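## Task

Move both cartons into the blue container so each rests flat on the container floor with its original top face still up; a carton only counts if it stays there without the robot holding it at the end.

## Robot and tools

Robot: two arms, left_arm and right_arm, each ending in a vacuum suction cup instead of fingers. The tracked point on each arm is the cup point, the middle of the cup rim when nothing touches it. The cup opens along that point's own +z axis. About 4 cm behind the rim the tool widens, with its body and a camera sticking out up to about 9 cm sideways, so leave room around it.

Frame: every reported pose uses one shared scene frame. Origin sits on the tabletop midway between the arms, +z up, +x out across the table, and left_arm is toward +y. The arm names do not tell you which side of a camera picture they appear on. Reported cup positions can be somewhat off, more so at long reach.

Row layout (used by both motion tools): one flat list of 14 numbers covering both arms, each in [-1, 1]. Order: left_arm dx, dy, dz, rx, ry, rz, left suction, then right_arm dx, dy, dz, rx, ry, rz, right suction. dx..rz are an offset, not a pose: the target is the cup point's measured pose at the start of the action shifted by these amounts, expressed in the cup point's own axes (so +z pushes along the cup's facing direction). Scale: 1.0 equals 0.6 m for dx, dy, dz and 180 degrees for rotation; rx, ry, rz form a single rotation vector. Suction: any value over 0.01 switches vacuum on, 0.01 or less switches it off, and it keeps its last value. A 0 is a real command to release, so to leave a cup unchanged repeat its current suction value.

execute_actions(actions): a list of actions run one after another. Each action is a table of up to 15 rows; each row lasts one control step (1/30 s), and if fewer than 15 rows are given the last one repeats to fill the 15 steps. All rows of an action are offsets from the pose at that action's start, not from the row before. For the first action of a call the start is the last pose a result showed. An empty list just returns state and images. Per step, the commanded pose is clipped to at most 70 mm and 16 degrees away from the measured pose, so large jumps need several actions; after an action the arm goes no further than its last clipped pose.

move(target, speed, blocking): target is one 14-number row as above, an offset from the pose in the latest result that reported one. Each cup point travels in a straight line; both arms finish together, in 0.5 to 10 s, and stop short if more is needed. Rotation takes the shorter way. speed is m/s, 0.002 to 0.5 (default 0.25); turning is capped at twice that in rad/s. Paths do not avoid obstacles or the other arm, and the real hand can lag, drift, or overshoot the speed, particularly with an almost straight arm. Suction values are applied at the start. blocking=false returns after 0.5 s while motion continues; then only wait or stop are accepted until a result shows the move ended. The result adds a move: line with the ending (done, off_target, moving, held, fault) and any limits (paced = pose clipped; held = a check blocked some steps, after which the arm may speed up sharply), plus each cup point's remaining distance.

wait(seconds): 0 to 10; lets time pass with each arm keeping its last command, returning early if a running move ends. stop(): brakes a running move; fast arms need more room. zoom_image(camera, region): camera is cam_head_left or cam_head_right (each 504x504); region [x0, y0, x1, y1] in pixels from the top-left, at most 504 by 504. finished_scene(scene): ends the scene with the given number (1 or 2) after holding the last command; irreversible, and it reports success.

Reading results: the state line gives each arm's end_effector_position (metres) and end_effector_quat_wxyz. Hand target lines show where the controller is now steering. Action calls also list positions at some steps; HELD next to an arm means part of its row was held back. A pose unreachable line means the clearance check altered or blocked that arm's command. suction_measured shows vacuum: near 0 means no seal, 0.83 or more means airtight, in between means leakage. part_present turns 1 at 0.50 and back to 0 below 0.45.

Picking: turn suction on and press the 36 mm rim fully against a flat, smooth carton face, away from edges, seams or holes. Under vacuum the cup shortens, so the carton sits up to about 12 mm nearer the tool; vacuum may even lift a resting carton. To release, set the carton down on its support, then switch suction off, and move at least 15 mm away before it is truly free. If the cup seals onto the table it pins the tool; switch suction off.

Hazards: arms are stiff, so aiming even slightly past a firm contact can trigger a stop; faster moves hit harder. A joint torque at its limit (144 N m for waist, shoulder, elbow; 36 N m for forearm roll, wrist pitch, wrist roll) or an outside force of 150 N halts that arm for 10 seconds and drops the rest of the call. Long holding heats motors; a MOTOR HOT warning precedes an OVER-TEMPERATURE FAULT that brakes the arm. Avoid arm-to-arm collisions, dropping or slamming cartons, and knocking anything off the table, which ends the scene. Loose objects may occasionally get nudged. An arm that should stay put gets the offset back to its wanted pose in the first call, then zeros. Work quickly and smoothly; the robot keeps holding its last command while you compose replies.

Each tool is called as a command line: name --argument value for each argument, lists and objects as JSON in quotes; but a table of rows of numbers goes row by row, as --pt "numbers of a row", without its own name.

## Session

execute_actions --actions '[]'

Scene clock: 0.00 s.
left_arm: end_effector_position=(+0.5205, +0.4372, +0.3111) suction_measured=0.01 part_present=0 end_effector_quat_wxyz=(-0.001, -0.332, +0.943, +0.000) | right_arm: end_effector_position=(+0.4932, -0.3904, +0.3142) suction_measured=0.00 part_present=0 end_effector_quat_wxyz=(+0.001, +0.240, +0.971, +0.000)
Joint positions: left_arm=[ 0.265  0.133  0.193 -0.001 -1.633  0.258] | right_arm=[ 0.265  0.129  0.195  0.001 -1.635 -0.787]
Joint velocities: left_arm=[ 0.     0.     0.     0.001  0.    -0.   ] | right_arm=[ 0.     0.    -0.     0.    -0.     0.001]
Hand target (left_arm): +0.521, +0.437, +0.311; -0.001, -0.332, +0.943, +0.000
Hand target (right_arm): +0.493, -0.390, +0.314; +0.001, +0.240, +0.971, +0.000

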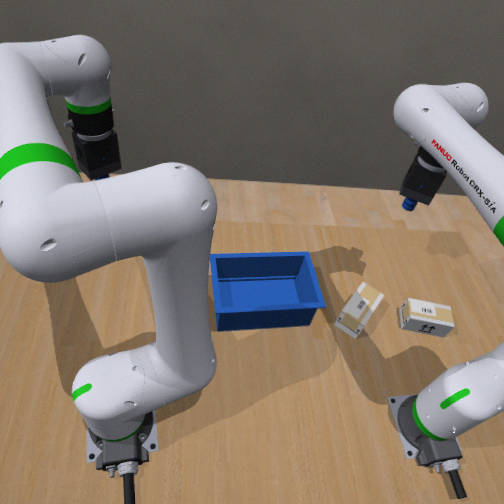

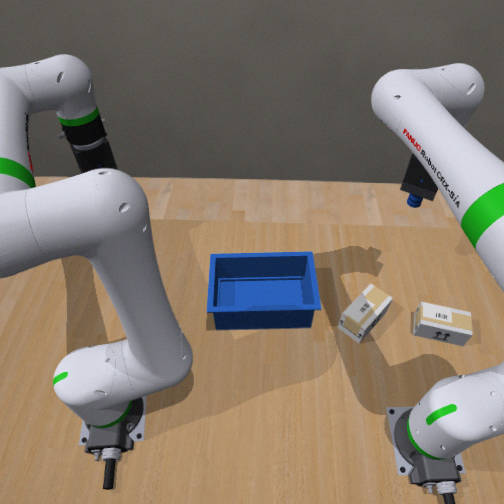

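zoom_image --camera "cam_head_right" --region '[200, 240, 480, 350]'

Region (200, 240, 480, 350) of cam_head_right's 504x504 image, scaled by 1.800, with more detail than that image has; it fills the top 198 rows of this view, and the rest is white.

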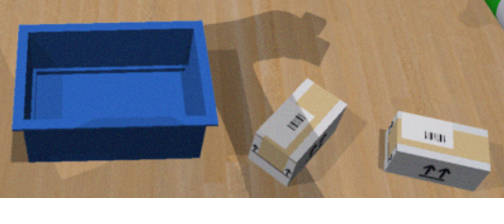

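move --target '[0,0,0,0,0,0,0, 0.179,-0.296,0.357,0,0,-0.066,0]' --speed 0.35

zoom_image --camera "cam_head_right" --region '[390, 270, 500, 355]'

zoom_image --camera "cam_head_left" --region '[370, 265, 480, 350]'

Scene clock: 2.63 s.
left_arm: end_effector_position=(+0.5205, +0.4372, +0.3111) suction_measured=0.01 part_present=0 end_effector_quat_wxyz=(-0.001, -0.332, +0.943, +0.000) | right_arm: end_effector_position=(+0.3167, -0.4975, +0.0996) suction_measured=0.00 part_present=0 end_effector_quat_wxyz=(+0.001, +0.138, +0.990, -0.000)
Joint positions: left_arm=[ 0.265  0.133  0.193 -0.001 -1.633  0.258] | right_arm=[ 0.098 -0.203 -0.638  0.001 -1.133 -0.413]
Joint velocities: left_arm=[-0.001 -0.001  0.    -0.    -0.     0.   ] | right_arm=[-0.001  0.002 -0.    -0.004 -0.     0.001]
Hand target (left_arm): +0.521, +0.437, +0.311; -0.001, -0.332, +0.943, +0.000
Hand target (right_arm): +0.317, -0.497, +0.099; +0.001, +0.138, +0.990, +0.000
Off the commanded pose (left_arm): 0.000 m, 0 deg.
Off the commanded pose (right_arm): 0.001 m, 0 deg.
move: done

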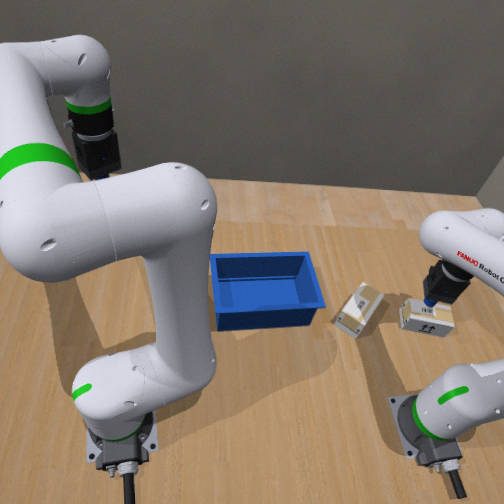

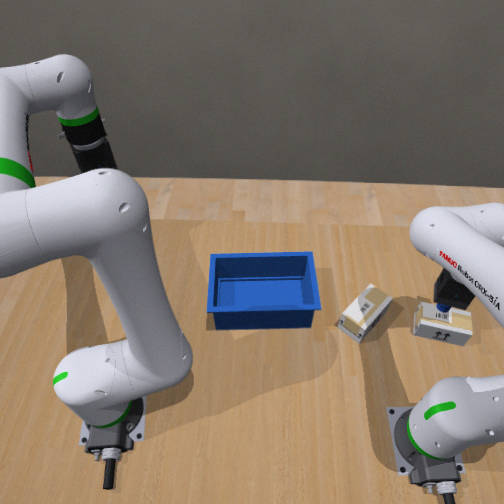

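Region (390, 270, 500, 355) of cam_head_right's 504x504 image, scaled by 4.582, with more detail than that image has; it fills the top 389 rows of this view, and the rest is white.

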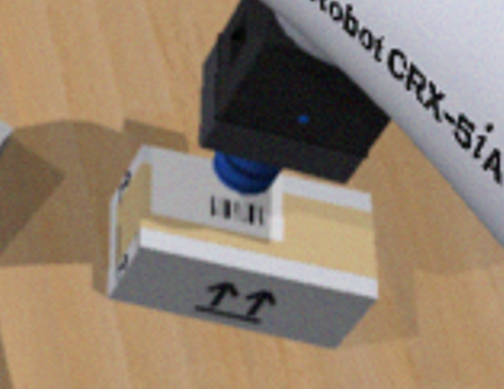

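Region (370, 265, 480, 350) of cam_head_left's 504x504 image, scaled by 4.582, with more detail than that image has; it fills the top 389 rows of this view, and the rest is white.

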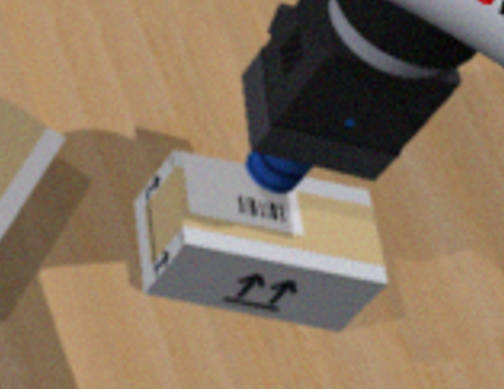

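move --target '[0,0,0,0,0,0,0, 0.011,-0.03,0.033,0,0,0,1]' --speed 0.06

move --target '[0,0,0,0,0,0,0, 0,0,0.011,0,0,0,1]' --speed 0.02

zoom_image --camera "cam_head_right" --region '[390, 270, 500, 355]'

zoom_image --camera "cam_head_left" --region '[370, 265, 480, 350]'

Scene clock: 5.20 s.
left_arm: end_effector_position=(+0.5205, +0.4372, +0.3111) suction_measured=0.01 part_present=0 end_effector_quat_wxyz=(-0.001, -0.332, +0.943, +0.000) | right_arm: end_effector_position=(+0.3055, -0.5130, +0.0797) suction_measured=0.00 part_present=0 end_effector_quat_wxyz=(+0.001, +0.138, +0.990, -0.000)
Joint positions: left_arm=[ 0.265  0.133  0.193 -0.001 -1.633  0.258] | right_arm=[ 0.051 -0.194 -0.683  0.001 -1.08  -0.366]
Joint velocities: left_arm=[-0.    -0.002 -0.001  0.001 -0.    -0.002] | right_arm=[-0.     0.    -0.001  0.    -0.001 -0.001]
Hand target (left_arm): +0.521, +0.437, +0.311; -0.001, -0.332, +0.943, +0.000
Hand target (right_arm): +0.306, -0.513, +0.080; +0.001, +0.138, +0.990, -0.000
Off the commanded pose (left_arm): 0.000 m, 0 deg.
Off the commanded pose (right_arm): 0.000 m, 0 deg.
move: done

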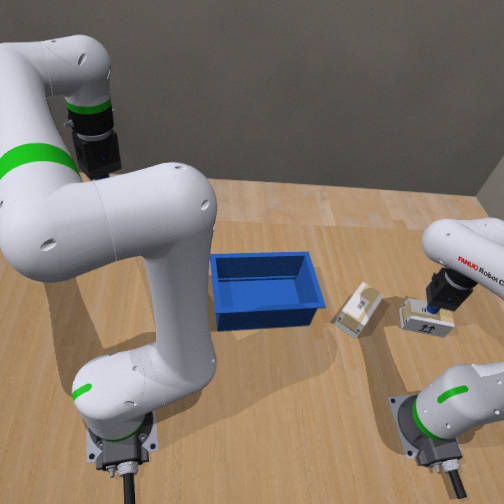

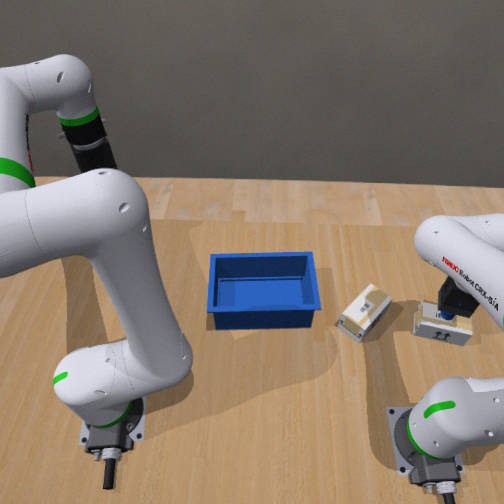

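Scene clock: 5.90 s.
left_arm: end_effector_position=(+0.5205, +0.4372, +0.3111) suction_measured=0.01 part_present=0 end_effector_quat_wxyz=(-0.001, -0.332, +0.943, +0.000) | right_arm: end_effector_position=(+0.3056, -0.5130, +0.0731) suction_measured=0.00 part_present=0 end_effector_quat_wxyz=(+0.001, +0.138, +0.990, -0.000)
Joint positions: left_arm=[ 0.265  0.133  0.193 -0.001 -1.633  0.258] | right_arm=[ 0.051 -0.184 -0.692  0.001 -1.06  -0.366]
Joint velocities: left_arm=[ 0.     0.001 -0.     0.     0.    -0.002] | right_arm=[-0.     0.    -0.002  0.     0.001  0.   ]
Hand target (left_arm): +0.521, +0.437, +0.311; -0.001, -0.332, +0.943, +0.000
Hand target (right_arm): +0.306, -0.513, +0.073; +0.001, +0.138, +0.990, -0.000
Off the commanded pose (left_arm): 0.000 m, 0 deg.
Off the commanded pose (right_arm): 0.000 m, 0 deg.
move: done

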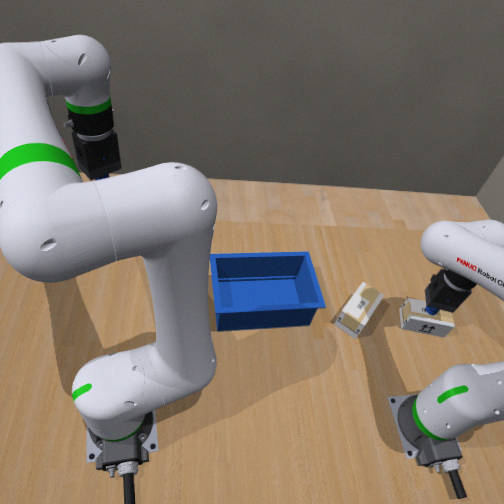

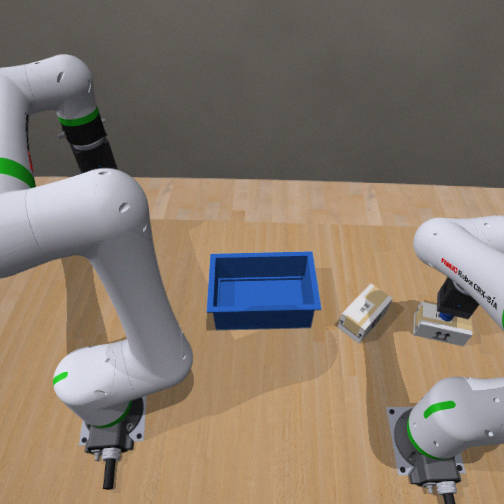

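Region (390, 270, 500, 355) of cam_head_right's 504x504 image, scaled by 4.582, with more detail than that image has; it fills the top 389 rows of this view, and the rest is white.

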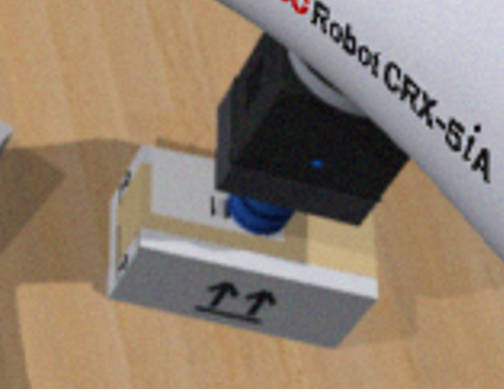

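Region (370, 265, 480, 350) of cam_head_left's 504x504 image, scaled by 4.582, with more detail than that image has; it fills the top 389 rows of this view, and the rest is white.

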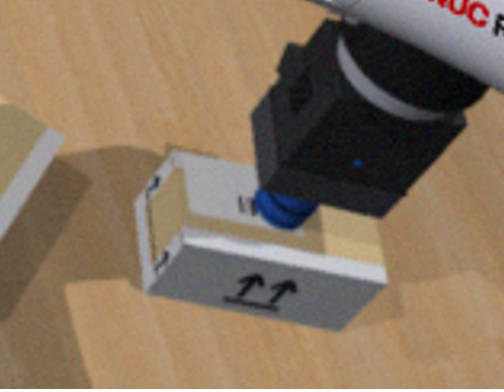

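move --target '[0,0,0,0,0,0,0, -0.005,0,0.011,0,0,0,1]' --speed 0.02

Scene clock: 6.73 s.
left_arm: end_effector_position=(+0.5205, +0.4372, +0.3111) suction_measured=0.01 part_present=0 end_effector_quat_wxyz=(-0.001, -0.332, +0.943, +0.000) | right_arm: end_effector_position=(+0.3085, -0.5139, +0.0665) suction_measured=0.85 part_present=1 end_effector_quat_wxyz=(+0.001, +0.138, +0.990, -0.000)
Joint positions: left_arm=[ 0.265  0.133  0.193 -0.001 -1.633  0.258] | right_arm=[ 0.047 -0.165 -0.694  0.001 -1.039 -0.362]
Joint velocities: left_arm=[ 0.    -0.001 -0.    -0.001 -0.     0.001] | right_arm=[-0.    -0.    -0.001  0.     0.001  0.   ]
Hand target (left_arm): +0.521, +0.437, +0.311; -0.001, -0.332, +0.943, +0.000
Hand target (right_arm): +0.309, -0.514, +0.066; +0.001, +0.138, +0.990, -0.000
Off the commanded pose (left_arm): 0.000 m, 0 deg.
Off the commanded pose (right_arm): 0.000 m, 0 deg.
move: done

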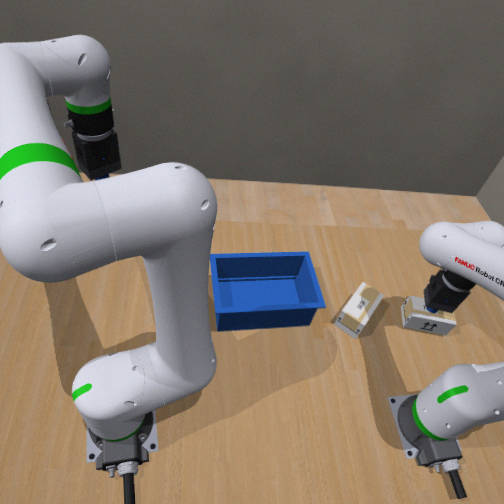

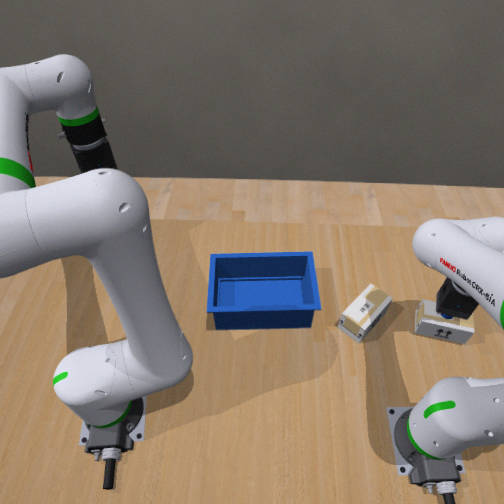

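move --target '[0,0,0,0,0,0,0, 0,0,-0.215,0,0,-0.088,1]' --speed 0.3

move --target '[0,0,0,0,0,0,0, -0.15,0.84,0,0,0,-0.028,1]' --speed 0.35

zoom_image --camera "cam_head_right" --region '[200, 230, 330, 335]'

zoom_image --camera "cam_head_left" --region '[200, 230, 330, 335]'

Scene clock: 8.00 s.
left_arm: end_effector_position=(+0.5205, +0.4372, +0.3111) suction_measured=0.01 part_present=0 end_effector_quat_wxyz=(-0.001, -0.332, +0.943, +0.000) | right_arm: end_effector_position=(+0.3077, -0.5139, +0.1957) suction_measured=0.98 part_present=1 end_effector_quat_wxyz=(+0.001, +0.000, +1.000, -0.000)
Joint positions: left_arm=[ 0.265  0.133  0.193 -0.001 -1.633  0.258] | right_arm=[ 0.048 -0.298 -0.474  0.001 -1.392 -0.086]
Joint velocities: left_arm=[ 0.001 -0.001 -0.     0.    -0.    -0.002] | right_arm=[-0.     0.001 -0.001 -0.     0.001  0.   ]
Hand target (left_arm): +0.521, +0.437, +0.311; -0.001, -0.332, +0.943, +0.000
Hand target (right_arm): +0.308, -0.514, +0.196; +0.001, +0.000, +1.000, -0.000
Off the commanded pose (left_arm): 0.000 m, 0 deg.
Off the commanded pose (right_arm): 0.000 m, 0 deg.
move: done

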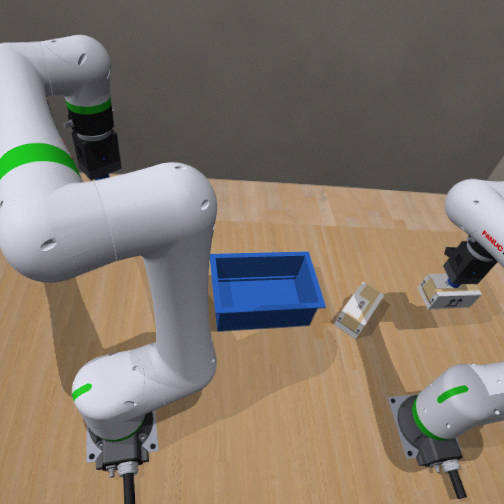

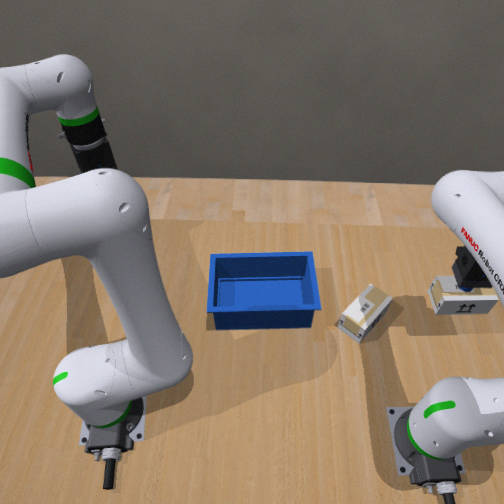

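Scene clock: 9.97 s.
left_arm: end_effector_position=(+0.5205, +0.4372, +0.3111) suction_measured=0.01 part_present=0 end_effector_quat_wxyz=(-0.001, -0.332, +0.943, +0.000) | right_arm: end_effector_position=(+0.3977, -0.0095, +0.1962) suction_measured=0.98 part_present=1 end_effector_quat_wxyz=(+0.001, -0.044, +0.999, +0.001)
Joint positions: left_arm=[ 0.265  0.133  0.193 -0.001 -1.633  0.258] | right_arm=[ 0.975  0.32   0.151  0.001 -1.399 -0.925]
Joint velocities: left_arm=[-0.     0.002 -0.    -0.001  0.    -0.003] | right_arm=[-0.001  0.001  0.003 -0.001  0.001  0.001]
Hand target (left_arm): +0.521, +0.437, +0.311; -0.001, -0.332, +0.943, +0.000
Hand target (right_arm): +0.398, -0.010, +0.196; +0.001, -0.044, +0.999, +0.001
Off the commanded pose (left_arm): 0.000 m, 0 deg.
Off the commanded pose (right_arm): 0.001 m, 0 deg.
move: done

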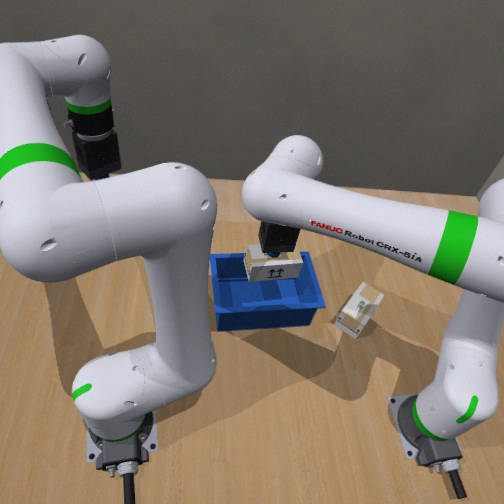

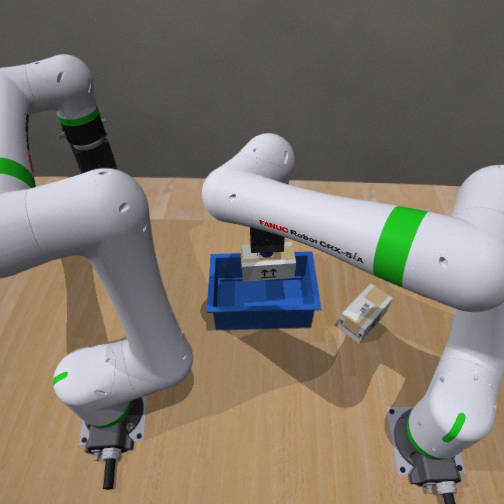

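Region (200, 230, 330, 335) of cam_head_right's 504x504 image, scaled by 3.877, with more detail than that image has; it fills the top 407 rows of this view, and the rest is white.

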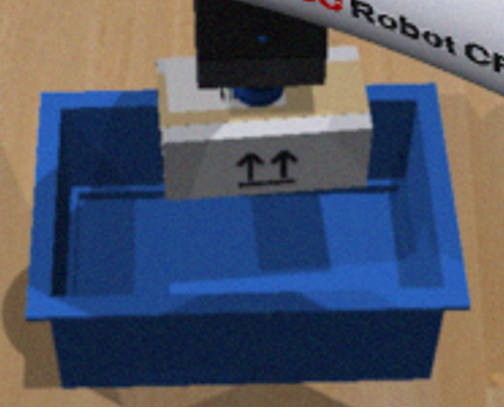

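Region (200, 230, 330, 335) of cam_head_left's 504x504 image, scaled by 3.877, with more detail than that image has; it fills the top 407 rows of this view, and the rest is white.

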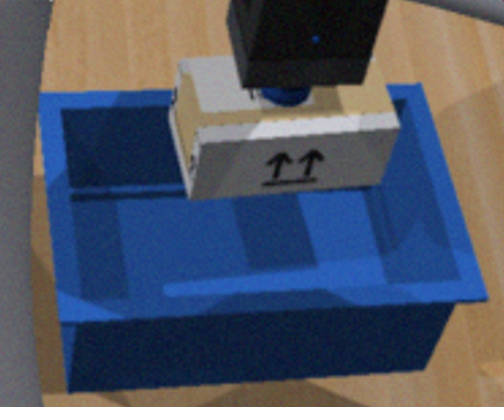

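move --target '[0,0,0,0,0,0,0, -0.015,0,0.18,0,0,0.017,1]' --speed 0.15

move --target '[0,0,0,0,0,0,0, 0,0,0.027,0,0,0,1]' --speed 0.02

move --target '[0,0,0,0,0,0,0, -0.03,0,0,0,0,0,1]' --speed 0.03

execute_actions --actions '[[[0,0,0,0,0,0,0,0,0,0,0,0,0,0]]]'

move --target '[0,0,0,0,0,0,0, 0,0,-0.14,0,0,0.011,0]' --speed 0.25

move --target '[0,0,0,0,0,0,0, 0.155,-0.48,0.0,0,0,-0.278,0]' --speed 0.35

move --target '[0,0,0,0,0,0,0, 0,0,0.095,0,0,0,0]' --speed 0.2

zoom_image --camera "cam_head_right" --region '[200, 240, 410, 350]'

zoom_image --camera "cam_head_left" --region '[200, 240, 410, 350]'

Scene clock: 11.60 s.
left_arm: end_effector_position=(+0.5205, +0.4372, +0.3111) suction_measured=0.01 part_present=0 end_effector_quat_wxyz=(-0.001, -0.332, +0.943, +0.000) | right_arm: end_effector_position=(+0.4069, -0.0083, +0.0881) suction_measured=0.98 part_present=1 end_effector_quat_wxyz=(+0.001, -0.017, +1.000, +0.001)
Joint positions: left_arm=[ 0.265  0.133  0.193 -0.001 -1.633  0.258] | right_arm=[ 0.962  0.412  0.014  0.001 -1.17  -0.966]
Joint velocities: left_arm=[ 0.001  0.001  0.    -0.001  0.     0.003] | right_arm=[ 0.     0.001 -0.001  0.003 -0.001 -0.001]
Hand target (left_arm): +0.521, +0.437, +0.311; -0.001, -0.332, +0.943, +0.000
Hand target (right_arm): +0.407, -0.008, +0.088; +0.001, -0.017, +1.000, +0.001
Off the commanded pose (left_arm): 0.000 m, 0 deg.
Off the commanded pose (right_arm): 0.000 m, 0 deg.
move: done

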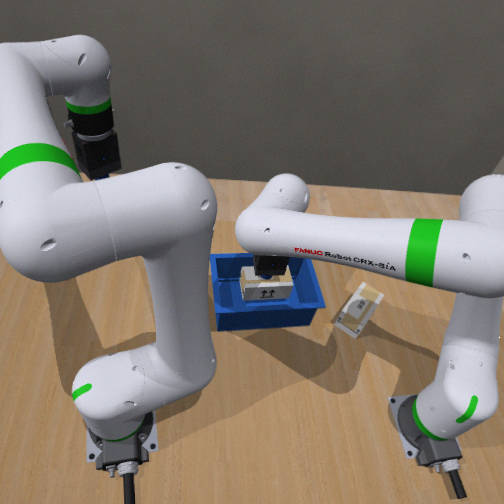

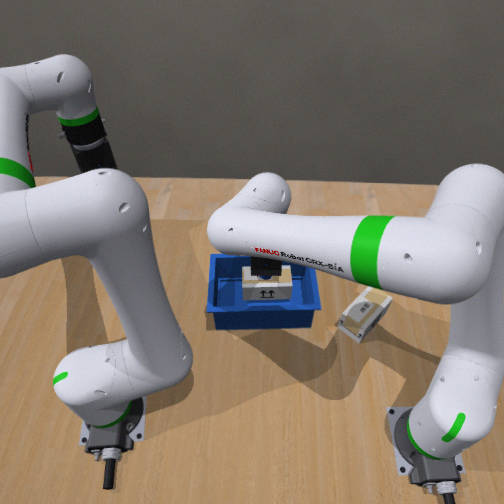

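Scene clock: 12.63 s.
left_arm: end_effector_position=(+0.5205, +0.4372, +0.3111) suction_measured=0.01 part_present=0 end_effector_quat_wxyz=(-0.001, -0.332, +0.943, +0.000) | right_arm: end_effector_position=(+0.4070, -0.0082, +0.0719) suction_measured=0.98 part_present=1 end_effector_quat_wxyz=(+0.001, -0.017, +1.000, +0.001)
Joint positions: left_arm=[ 0.265  0.133  0.193 -0.001 -1.633  0.258] | right_arm=[ 0.962  0.428 -0.005  0.001 -1.136 -0.966]
Joint velocities: left_arm=[-0.    -0.001  0.001  0.     0.     0.001] | right_arm=[0.    0.    0.    0.    0.002 0.001]
Hand target (left_arm): +0.521, +0.437, +0.311; -0.001, -0.332, +0.943, +0.000
Hand target (right_arm): +0.407, -0.008, +0.072; +0.001, -0.017, +1.000, +0.001
Off the commanded pose (left_arm): 0.000 m, 0 deg.
Off the commanded pose (right_arm): 0.000 m, 0 deg.
move: done

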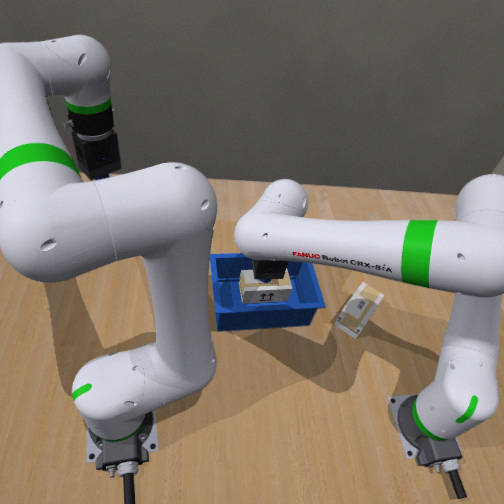

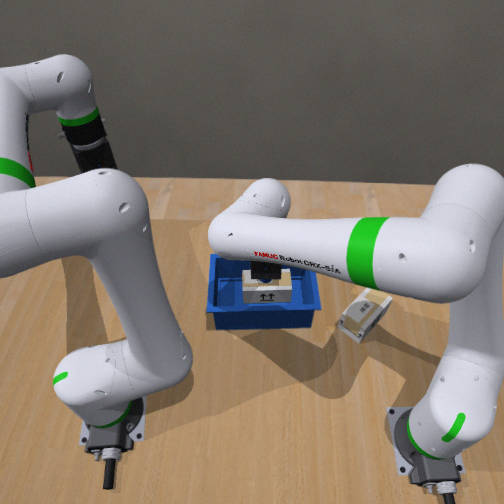

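Scene clock: 13.50 s.
left_arm: end_effector_position=(+0.5205, +0.4372, +0.3111) suction_measured=0.01 part_present=0 end_effector_quat_wxyz=(-0.001, -0.332, +0.943, +0.000) | right_arm: end_effector_position=(+0.4250, -0.0076, +0.0719) suction_measured=0.98 part_present=1 end_effector_quat_wxyz=(+0.001, -0.017, +1.000, +0.001)
Joint positions: left_arm=[ 0.265  0.133  0.193 -0.001 -1.633  0.258] | right_arm=[ 0.936  0.459  0.04   0.001 -1.149 -0.94 ]
Joint velocities: left_arm=[-0.001  0.001  0.     0.001  0.    -0.   ] | right_arm=[-0.  0.  0. -0. -0. -0.]
Hand target (left_arm): +0.521, +0.437, +0.311; -0.001, -0.332, +0.943, +0.000
Hand target (right_arm): +0.425, -0.008, +0.072; +0.001, -0.017, +1.000, +0.001
Off the commanded pose (left_arm): 0.000 m, 0 deg.
Off the commanded pose (right_arm): 0.000 m, 0 deg.
move: done

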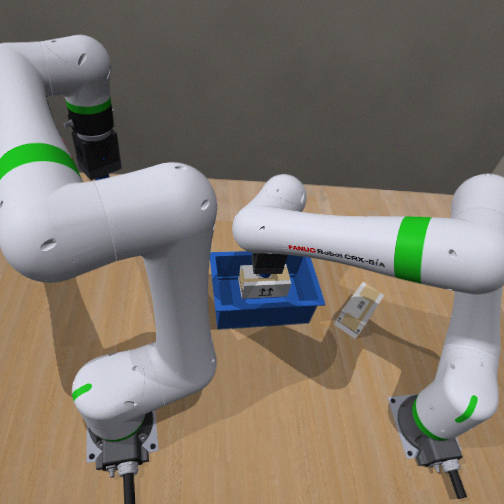

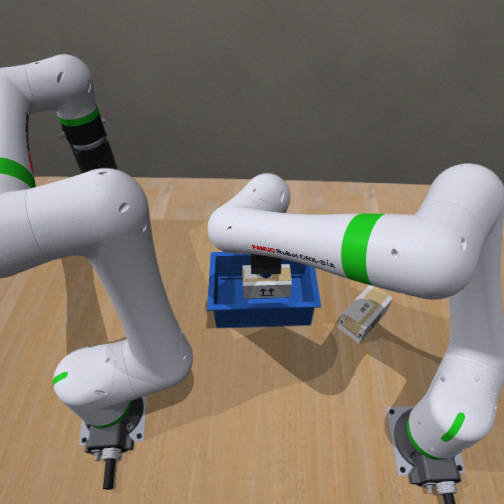

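Scene clock: 14.00 s.
left_arm: end_effector_position=(+0.5205, +0.4372, +0.3111) suction_measured=0.01 part_present=0 end_effector_quat_wxyz=(-0.001, -0.332, +0.943, +0.000) | right_arm: end_effector_position=(+0.4250, -0.0076, +0.0720) suction_measured=0.00 part_present=0 end_effector_quat_wxyz=(+0.001, -0.017, +1.000, +0.001)
Joint positions: left_arm=[ 0.265  0.133  0.193 -0.001 -1.633  0.258] | right_arm=[ 0.936  0.459  0.04   0.001 -1.149 -0.94 ]
Joint velocities: left_arm=[-0.     0.001 -0.001 -0.    -0.     0.001] | right_arm=[-0.    -0.    -0.002 -0.     0.002  0.   ]
Hand target (left_arm): +0.521, +0.437, +0.311; -0.001, -0.332, +0.943, +0.000
Hand target (right_arm): +0.425, -0.008, +0.072; +0.001, -0.017, +1.000, +0.001
Off the commanded pose (left_arm): 0.000 m, 0 deg.
Off the commanded pose (right_arm): 0.000 m, 0 deg.
Step readings (end_effector_position):
0: left_arm (+0.5205, +0.4372, +0.3111) | right_arm (+0.4250, -0.0076, +0.0719)
1: left_arm (+0.5205, +0.4372, +0.3111) | right_arm (+0.4250, -0.0076, +0.0719)
2: left_arm (+0.5205, +0.4372, +0.3111) | right_arm (+0.4250, -0.0076, +0.0720)
4: left_arm (+0.5205, +0.4372, +0.3111) | right_arm (+0.4250, -0.0076, +0.0720)
8: left_arm (+0.5205, +0.4372, +0.3111) | right_arm (+0.4250, -0.0076, +0.0720)
15: end_effector_position above

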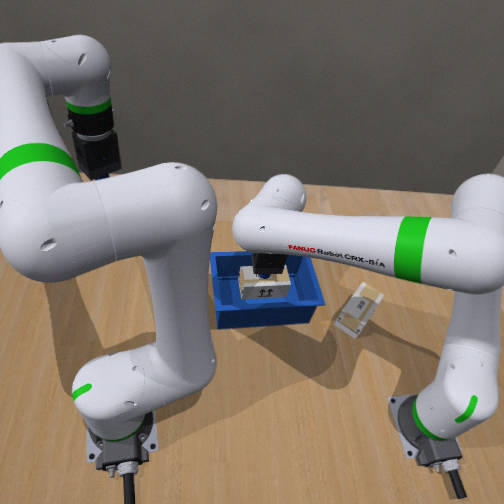

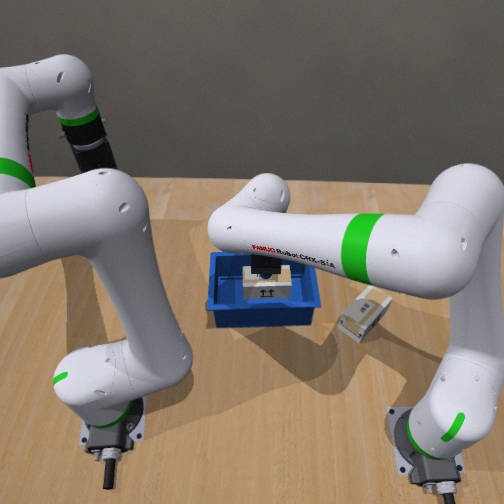

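Scene clock: 14.77 s.
left_arm: end_effector_position=(+0.5205, +0.4372, +0.3111) suction_measured=0.01 part_present=0 end_effector_quat_wxyz=(-0.001, -0.332, +0.943, +0.000) | right_arm: end_effector_position=(+0.4249, -0.0080, +0.1562) suction_measured=0.00 part_present=0 end_effector_quat_wxyz=(+0.001, +0.000, +1.000, +0.001)
Joint positions: left_arm=[ 0.265  0.133  0.193 -0.001 -1.633  0.258] | right_arm=[ 0.936  0.391  0.151  0.001 -1.328 -0.975]
Joint velocities: left_arm=[-0.    -0.001 -0.    -0.001  0.    -0.002] | right_arm=[ 0.    -0.    -0.    -0.003 -0.001 -0.   ]
Hand target (left_arm): +0.521, +0.437, +0.311; -0.001, -0.332, +0.943, +0.000
Hand target (right_arm): +0.425, -0.008, +0.156; +0.001, +0.000, +1.000, +0.001
Off the commanded pose (left_arm): 0.000 m, 0 deg.
Off the commanded pose (right_arm): 0.000 m, 0 deg.
move: done

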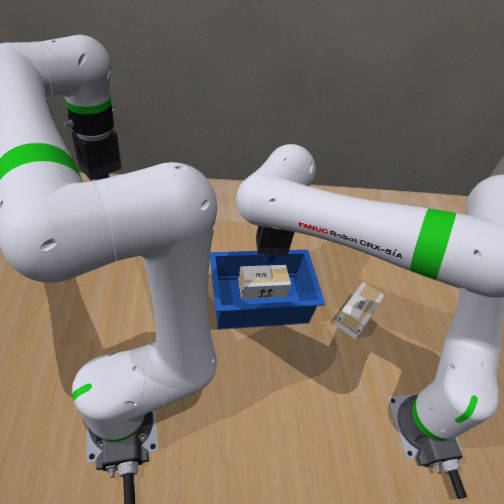

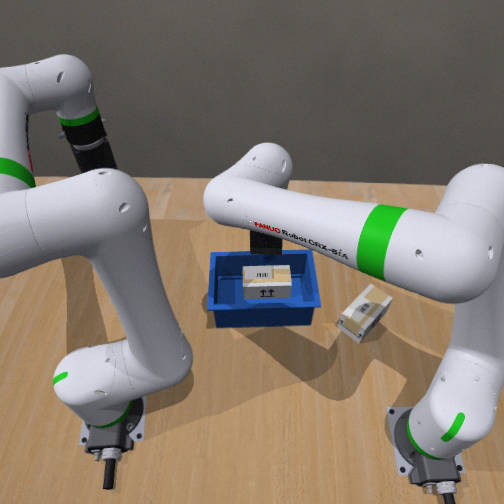

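Scene clock: 16.50 s.
left_arm: end_effector_position=(+0.5205, +0.4372, +0.3111) suction_measured=0.01 part_present=0 end_effector_quat_wxyz=(-0.001, -0.332, +0.943, +0.000) | right_arm: end_effector_position=(+0.3320, -0.2961, +0.1556) suction_measured=0.00 part_present=0 end_effector_quat_wxyz=(+0.002, -0.423, +0.906, -0.000)
Joint positions: left_arm=[ 0.265  0.133  0.193 -0.001 -1.633  0.258] | right_arm=[ 0.661 -0.196 -0.493  0.001 -1.271  0.174]
Joint velocities: left_arm=[-0.001 -0.001 -0.001 -0.001  0.     0.001] | right_arm=[-0.001 -0.    -0.001 -0.     0.001  0.   ]
Hand target (left_arm): +0.521, +0.437, +0.311; -0.001, -0.332, +0.943, +0.000
Hand target (right_arm): +0.332, -0.296, +0.156; +0.002, -0.423, +0.906, -0.000
Off the commanded pose (left_arm): 0.000 m, 0 deg.
Off the commanded pose (right_arm): 0.000 m, 0 deg.
move: done

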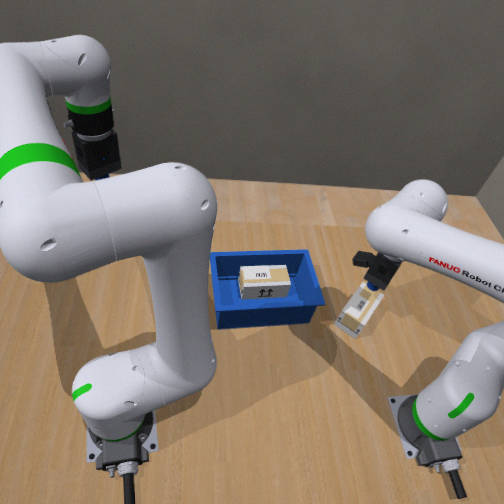

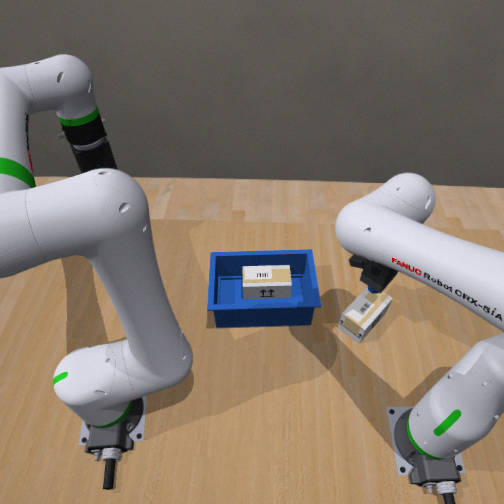

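Scene clock: 17.27 s.
left_arm: end_effector_position=(+0.5205, +0.4372, +0.3111) suction_measured=0.01 part_present=0 end_effector_quat_wxyz=(-0.001, -0.332, +0.943, +0.000) | right_arm: end_effector_position=(+0.3322, -0.2957, +0.0985) suction_measured=0.00 part_present=0 end_effector_quat_wxyz=(+0.002, -0.423, +0.906, +0.000)
Joint positions: left_arm=[ 0.265  0.133  0.193 -0.001 -1.633  0.258] | right_arm=[ 0.661 -0.136 -0.586  0.001 -1.118  0.174]
Joint velocities: left_arm=[ 0.    -0.001  0.    -0.     0.    -0.   ] | right_arm=[-0.001  0.    -0.    -0.     0.001  0.   ]
Hand target (left_arm): +0.521, +0.437, +0.311; -0.001, -0.332, +0.943, +0.000
Hand target (right_arm): +0.332, -0.296, +0.099; +0.002, -0.423, +0.906, -0.000
Off the commanded pose (left_arm): 0.000 m, 0 deg.
Off the commanded pose (right_arm): 0.000 m, 0 deg.
move: done

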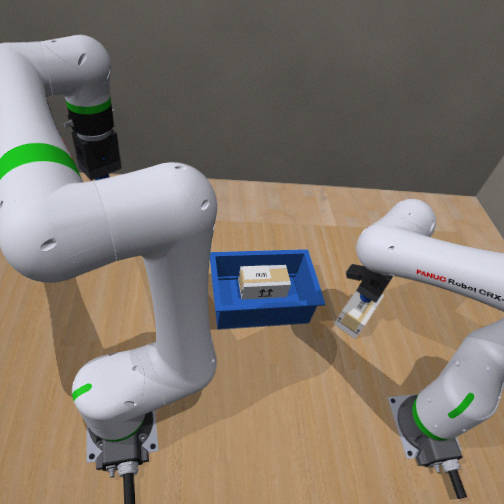

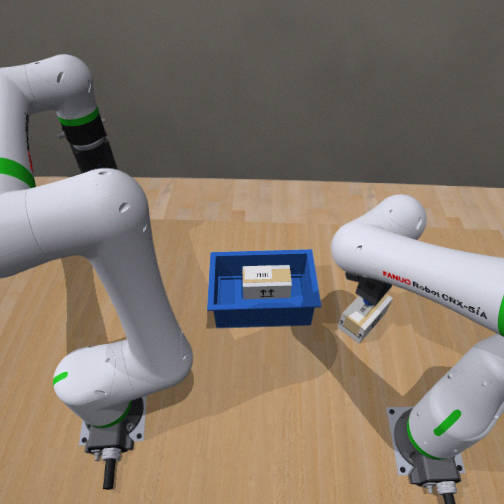

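Region (200, 240, 410, 350) of cam_head_right's 504x504 image, scaled by 2.400, with more detail than that image has; it fills the top 264 rows of this view, and the rest is white.

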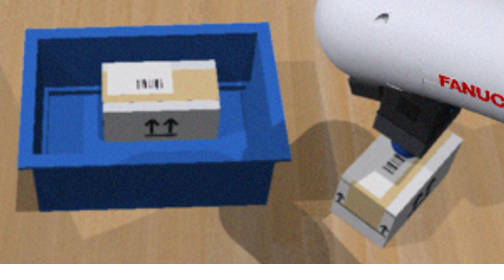

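Region (200, 240, 410, 350) of cam_head_left's 504x504 image, scaled by 2.400, with more detail than that image has; it fills the top 264 rows of this view, and the rest is white.

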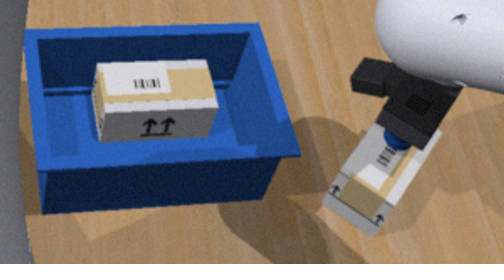

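Looks on track; lower to 0.075 and look.

move --target '[0,0,0,0,0,0,0, 0,0,0.038,0,0,0,1]' --speed 0.05

zoom_image --camera "cam_head_right" --region '[320, 270, 410, 350]'

zoom_image --camera "cam_head_left" --region '[315, 265, 405, 345]'

Scene clock: 18.20 s.
left_arm: end_effector_position=(+0.5205, +0.4372, +0.3111) suction_measured=0.01 part_present=0 end_effector_quat_wxyz=(-0.001, -0.332, +0.943, +0.000) | right_arm: end_effector_position=(+0.3323, -0.2956, +0.0757) suction_measured=0.90 part_present=1 end_effector_quat_wxyz=(+0.002, -0.423, +0.906, +0.000)
Joint positions: left_arm=[ 0.265  0.133  0.193 -0.001 -1.633  0.258] | right_arm=[ 0.661 -0.105 -0.618  0.001 -1.054  0.174]
Joint velocities: left_arm=[-0.    -0.001  0.001 -0.     0.    -0.002] | right_arm=[ 0.     0.    -0.001 -0.    -0.001 -0.   ]
Hand target (left_arm): +0.521, +0.437, +0.311; -0.001, -0.332, +0.943, +0.000
Hand target (right_arm): +0.332, -0.296, +0.076; +0.002, -0.423, +0.906, +0.000
Off the commanded pose (left_arm): 0.000 m, 0 deg.
Off the commanded pose (right_arm): 0.000 m, 0 deg.
move: done

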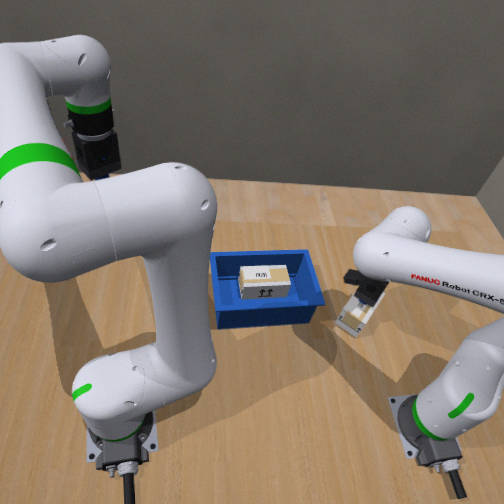

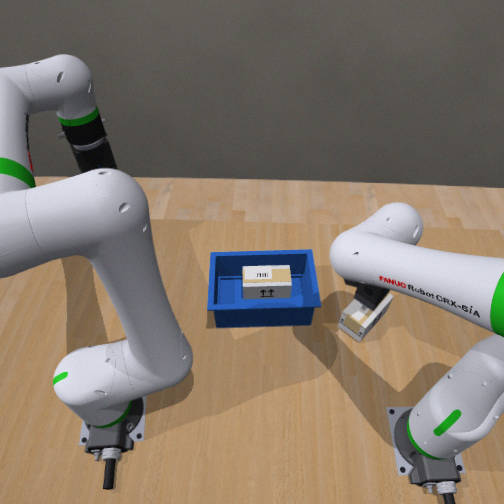

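Region (320, 270, 410, 350) of cam_head_right's 504x504 image, scaled by 5.600, with more detail than that image has.

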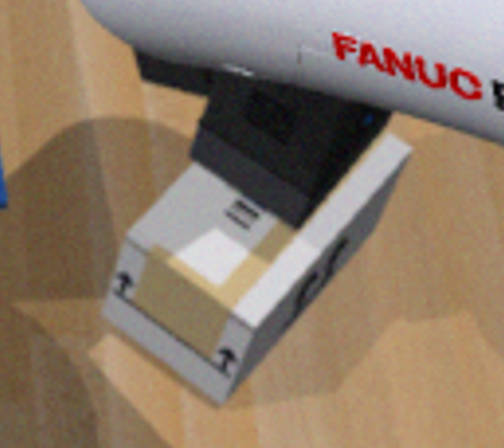

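Region (315, 265, 405, 345) of cam_head_left's 504x504 image, scaled by 5.600, with more detail than that image has.

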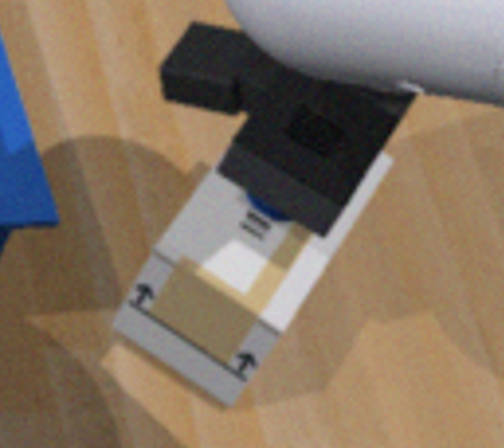

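move --target '[0,0,0,0,0,0,0, 0,0,-0.225,0,0,0.278,1]' --speed 0.35

move --target '[0,0,0,0,0,0,0, -0.047,0.47,0,0,0,-0.028,1]' --speed 0.3

zoom_image --camera "cam_head_right" --region '[200, 230, 330, 335]'

zoom_image --camera "cam_head_left" --region '[200, 230, 330, 335]'

Scene clock: 20.17 s.
left_arm: end_effector_position=(+0.5205, +0.4372, +0.3111) suction_measured=0.01 part_present=0 end_effector_quat_wxyz=(-0.001, -0.332, +0.943, +0.000) | right_arm: end_effector_position=(+0.3316, -0.2962, +0.2108) suction_measured=0.98 part_present=1 end_effector_quat_wxyz=(+0.001, +0.000, +1.000, +0.001)
Joint positions: left_arm=[ 0.265  0.133  0.193 -0.001 -1.633  0.258] | right_arm=[ 0.661 -0.231 -0.388  0.001 -1.41  -0.7  ]
Joint velocities: left_arm=[ 0.001  0.001  0.    -0.     0.     0.   ] | right_arm=[ 0.    -0.     0.     0.    -0.003 -0.001]
Hand target (left_arm): +0.521, +0.437, +0.311; -0.001, -0.332, +0.943, +0.000
Hand target (right_arm): +0.332, -0.296, +0.211; +0.001, +0.000, +1.000, +0.001
Off the commanded pose (left_arm): 0.000 m, 0 deg.
Off the commanded pose (right_arm): 0.000 m, 0 deg.
move: done

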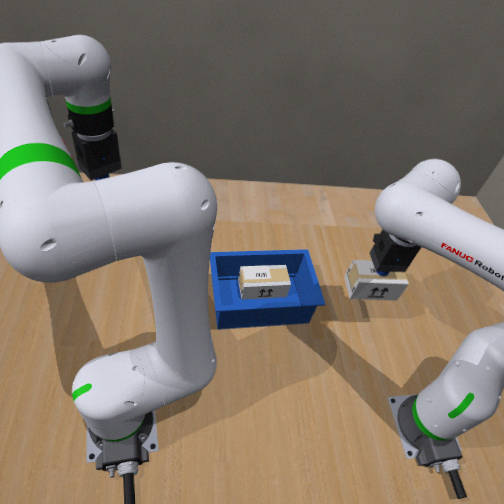

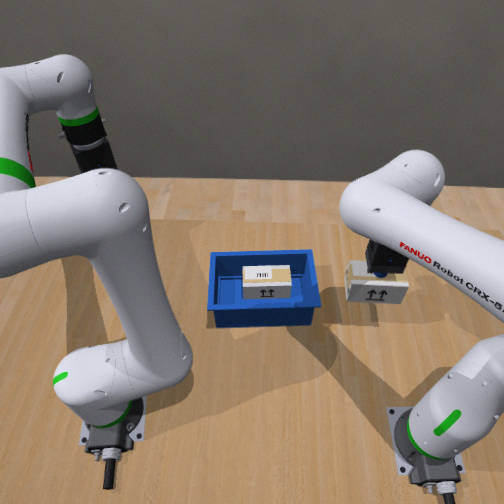

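Scene clock: 21.57 s.
left_arm: end_effector_position=(+0.5205, +0.4372, +0.3111) suction_measured=0.01 part_present=0 end_effector_quat_wxyz=(-0.001, -0.332, +0.943, +0.000) | right_arm: end_effector_position=(+0.3598, -0.0141, +0.2113) suction_measured=0.98 part_present=1 end_effector_quat_wxyz=(+0.001, -0.044, +0.999, +0.001)
Joint positions: left_arm=[ 0.265  0.133  0.193 -0.001 -1.633  0.258] | right_arm=[ 1.031  0.24   0.085  0.001 -1.413 -0.982]
Joint velocities: left_arm=[-0.    -0.001  0.    -0.     0.    -0.   ] | right_arm=[-0.001  0.001  0.002 -0.001 -0.     0.001]
Hand target (left_arm): +0.521, +0.437, +0.311; -0.001, -0.332, +0.943, +0.000
Hand target (right_arm): +0.360, -0.014, +0.211; +0.001, -0.044, +0.999, +0.001
Off the commanded pose (left_arm): 0.000 m, 0 deg.
Off the commanded pose (right_arm): 0.000 m, 0 deg.
move: done

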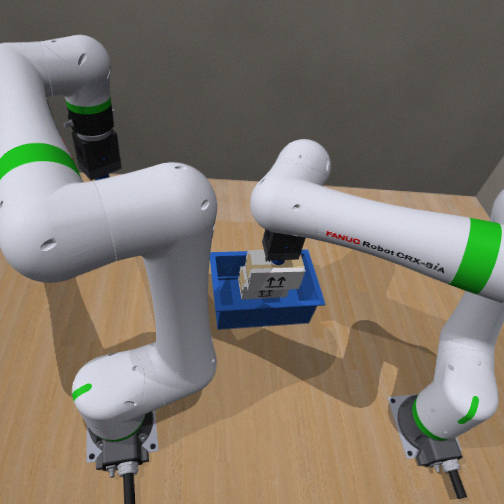

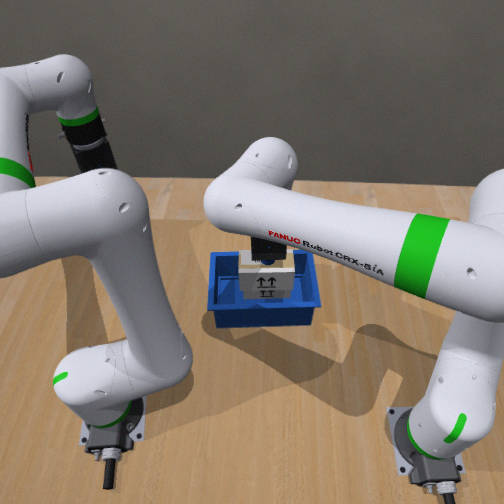

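Region (200, 230, 330, 335) of cam_head_right's 504x504 image, scaled by 3.877, with more detail than that image has; it fills the top 407 rows of this view, and the rest is white.

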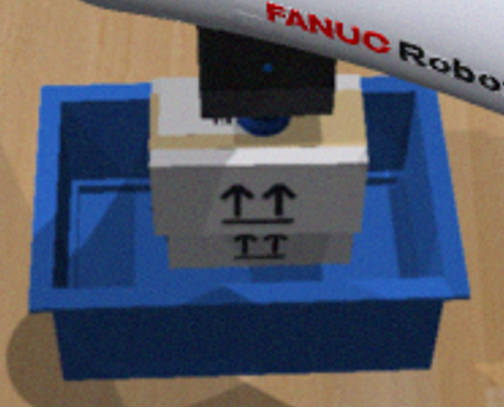

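Region (200, 230, 330, 335) of cam_head_left's 504x504 image, scaled by 3.877, with more detail than that image has; it fills the top 407 rows of this view, and the rest is white.

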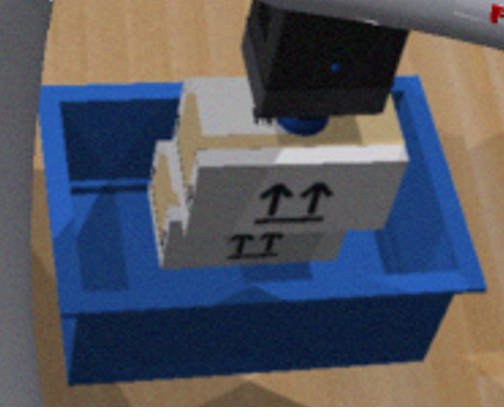

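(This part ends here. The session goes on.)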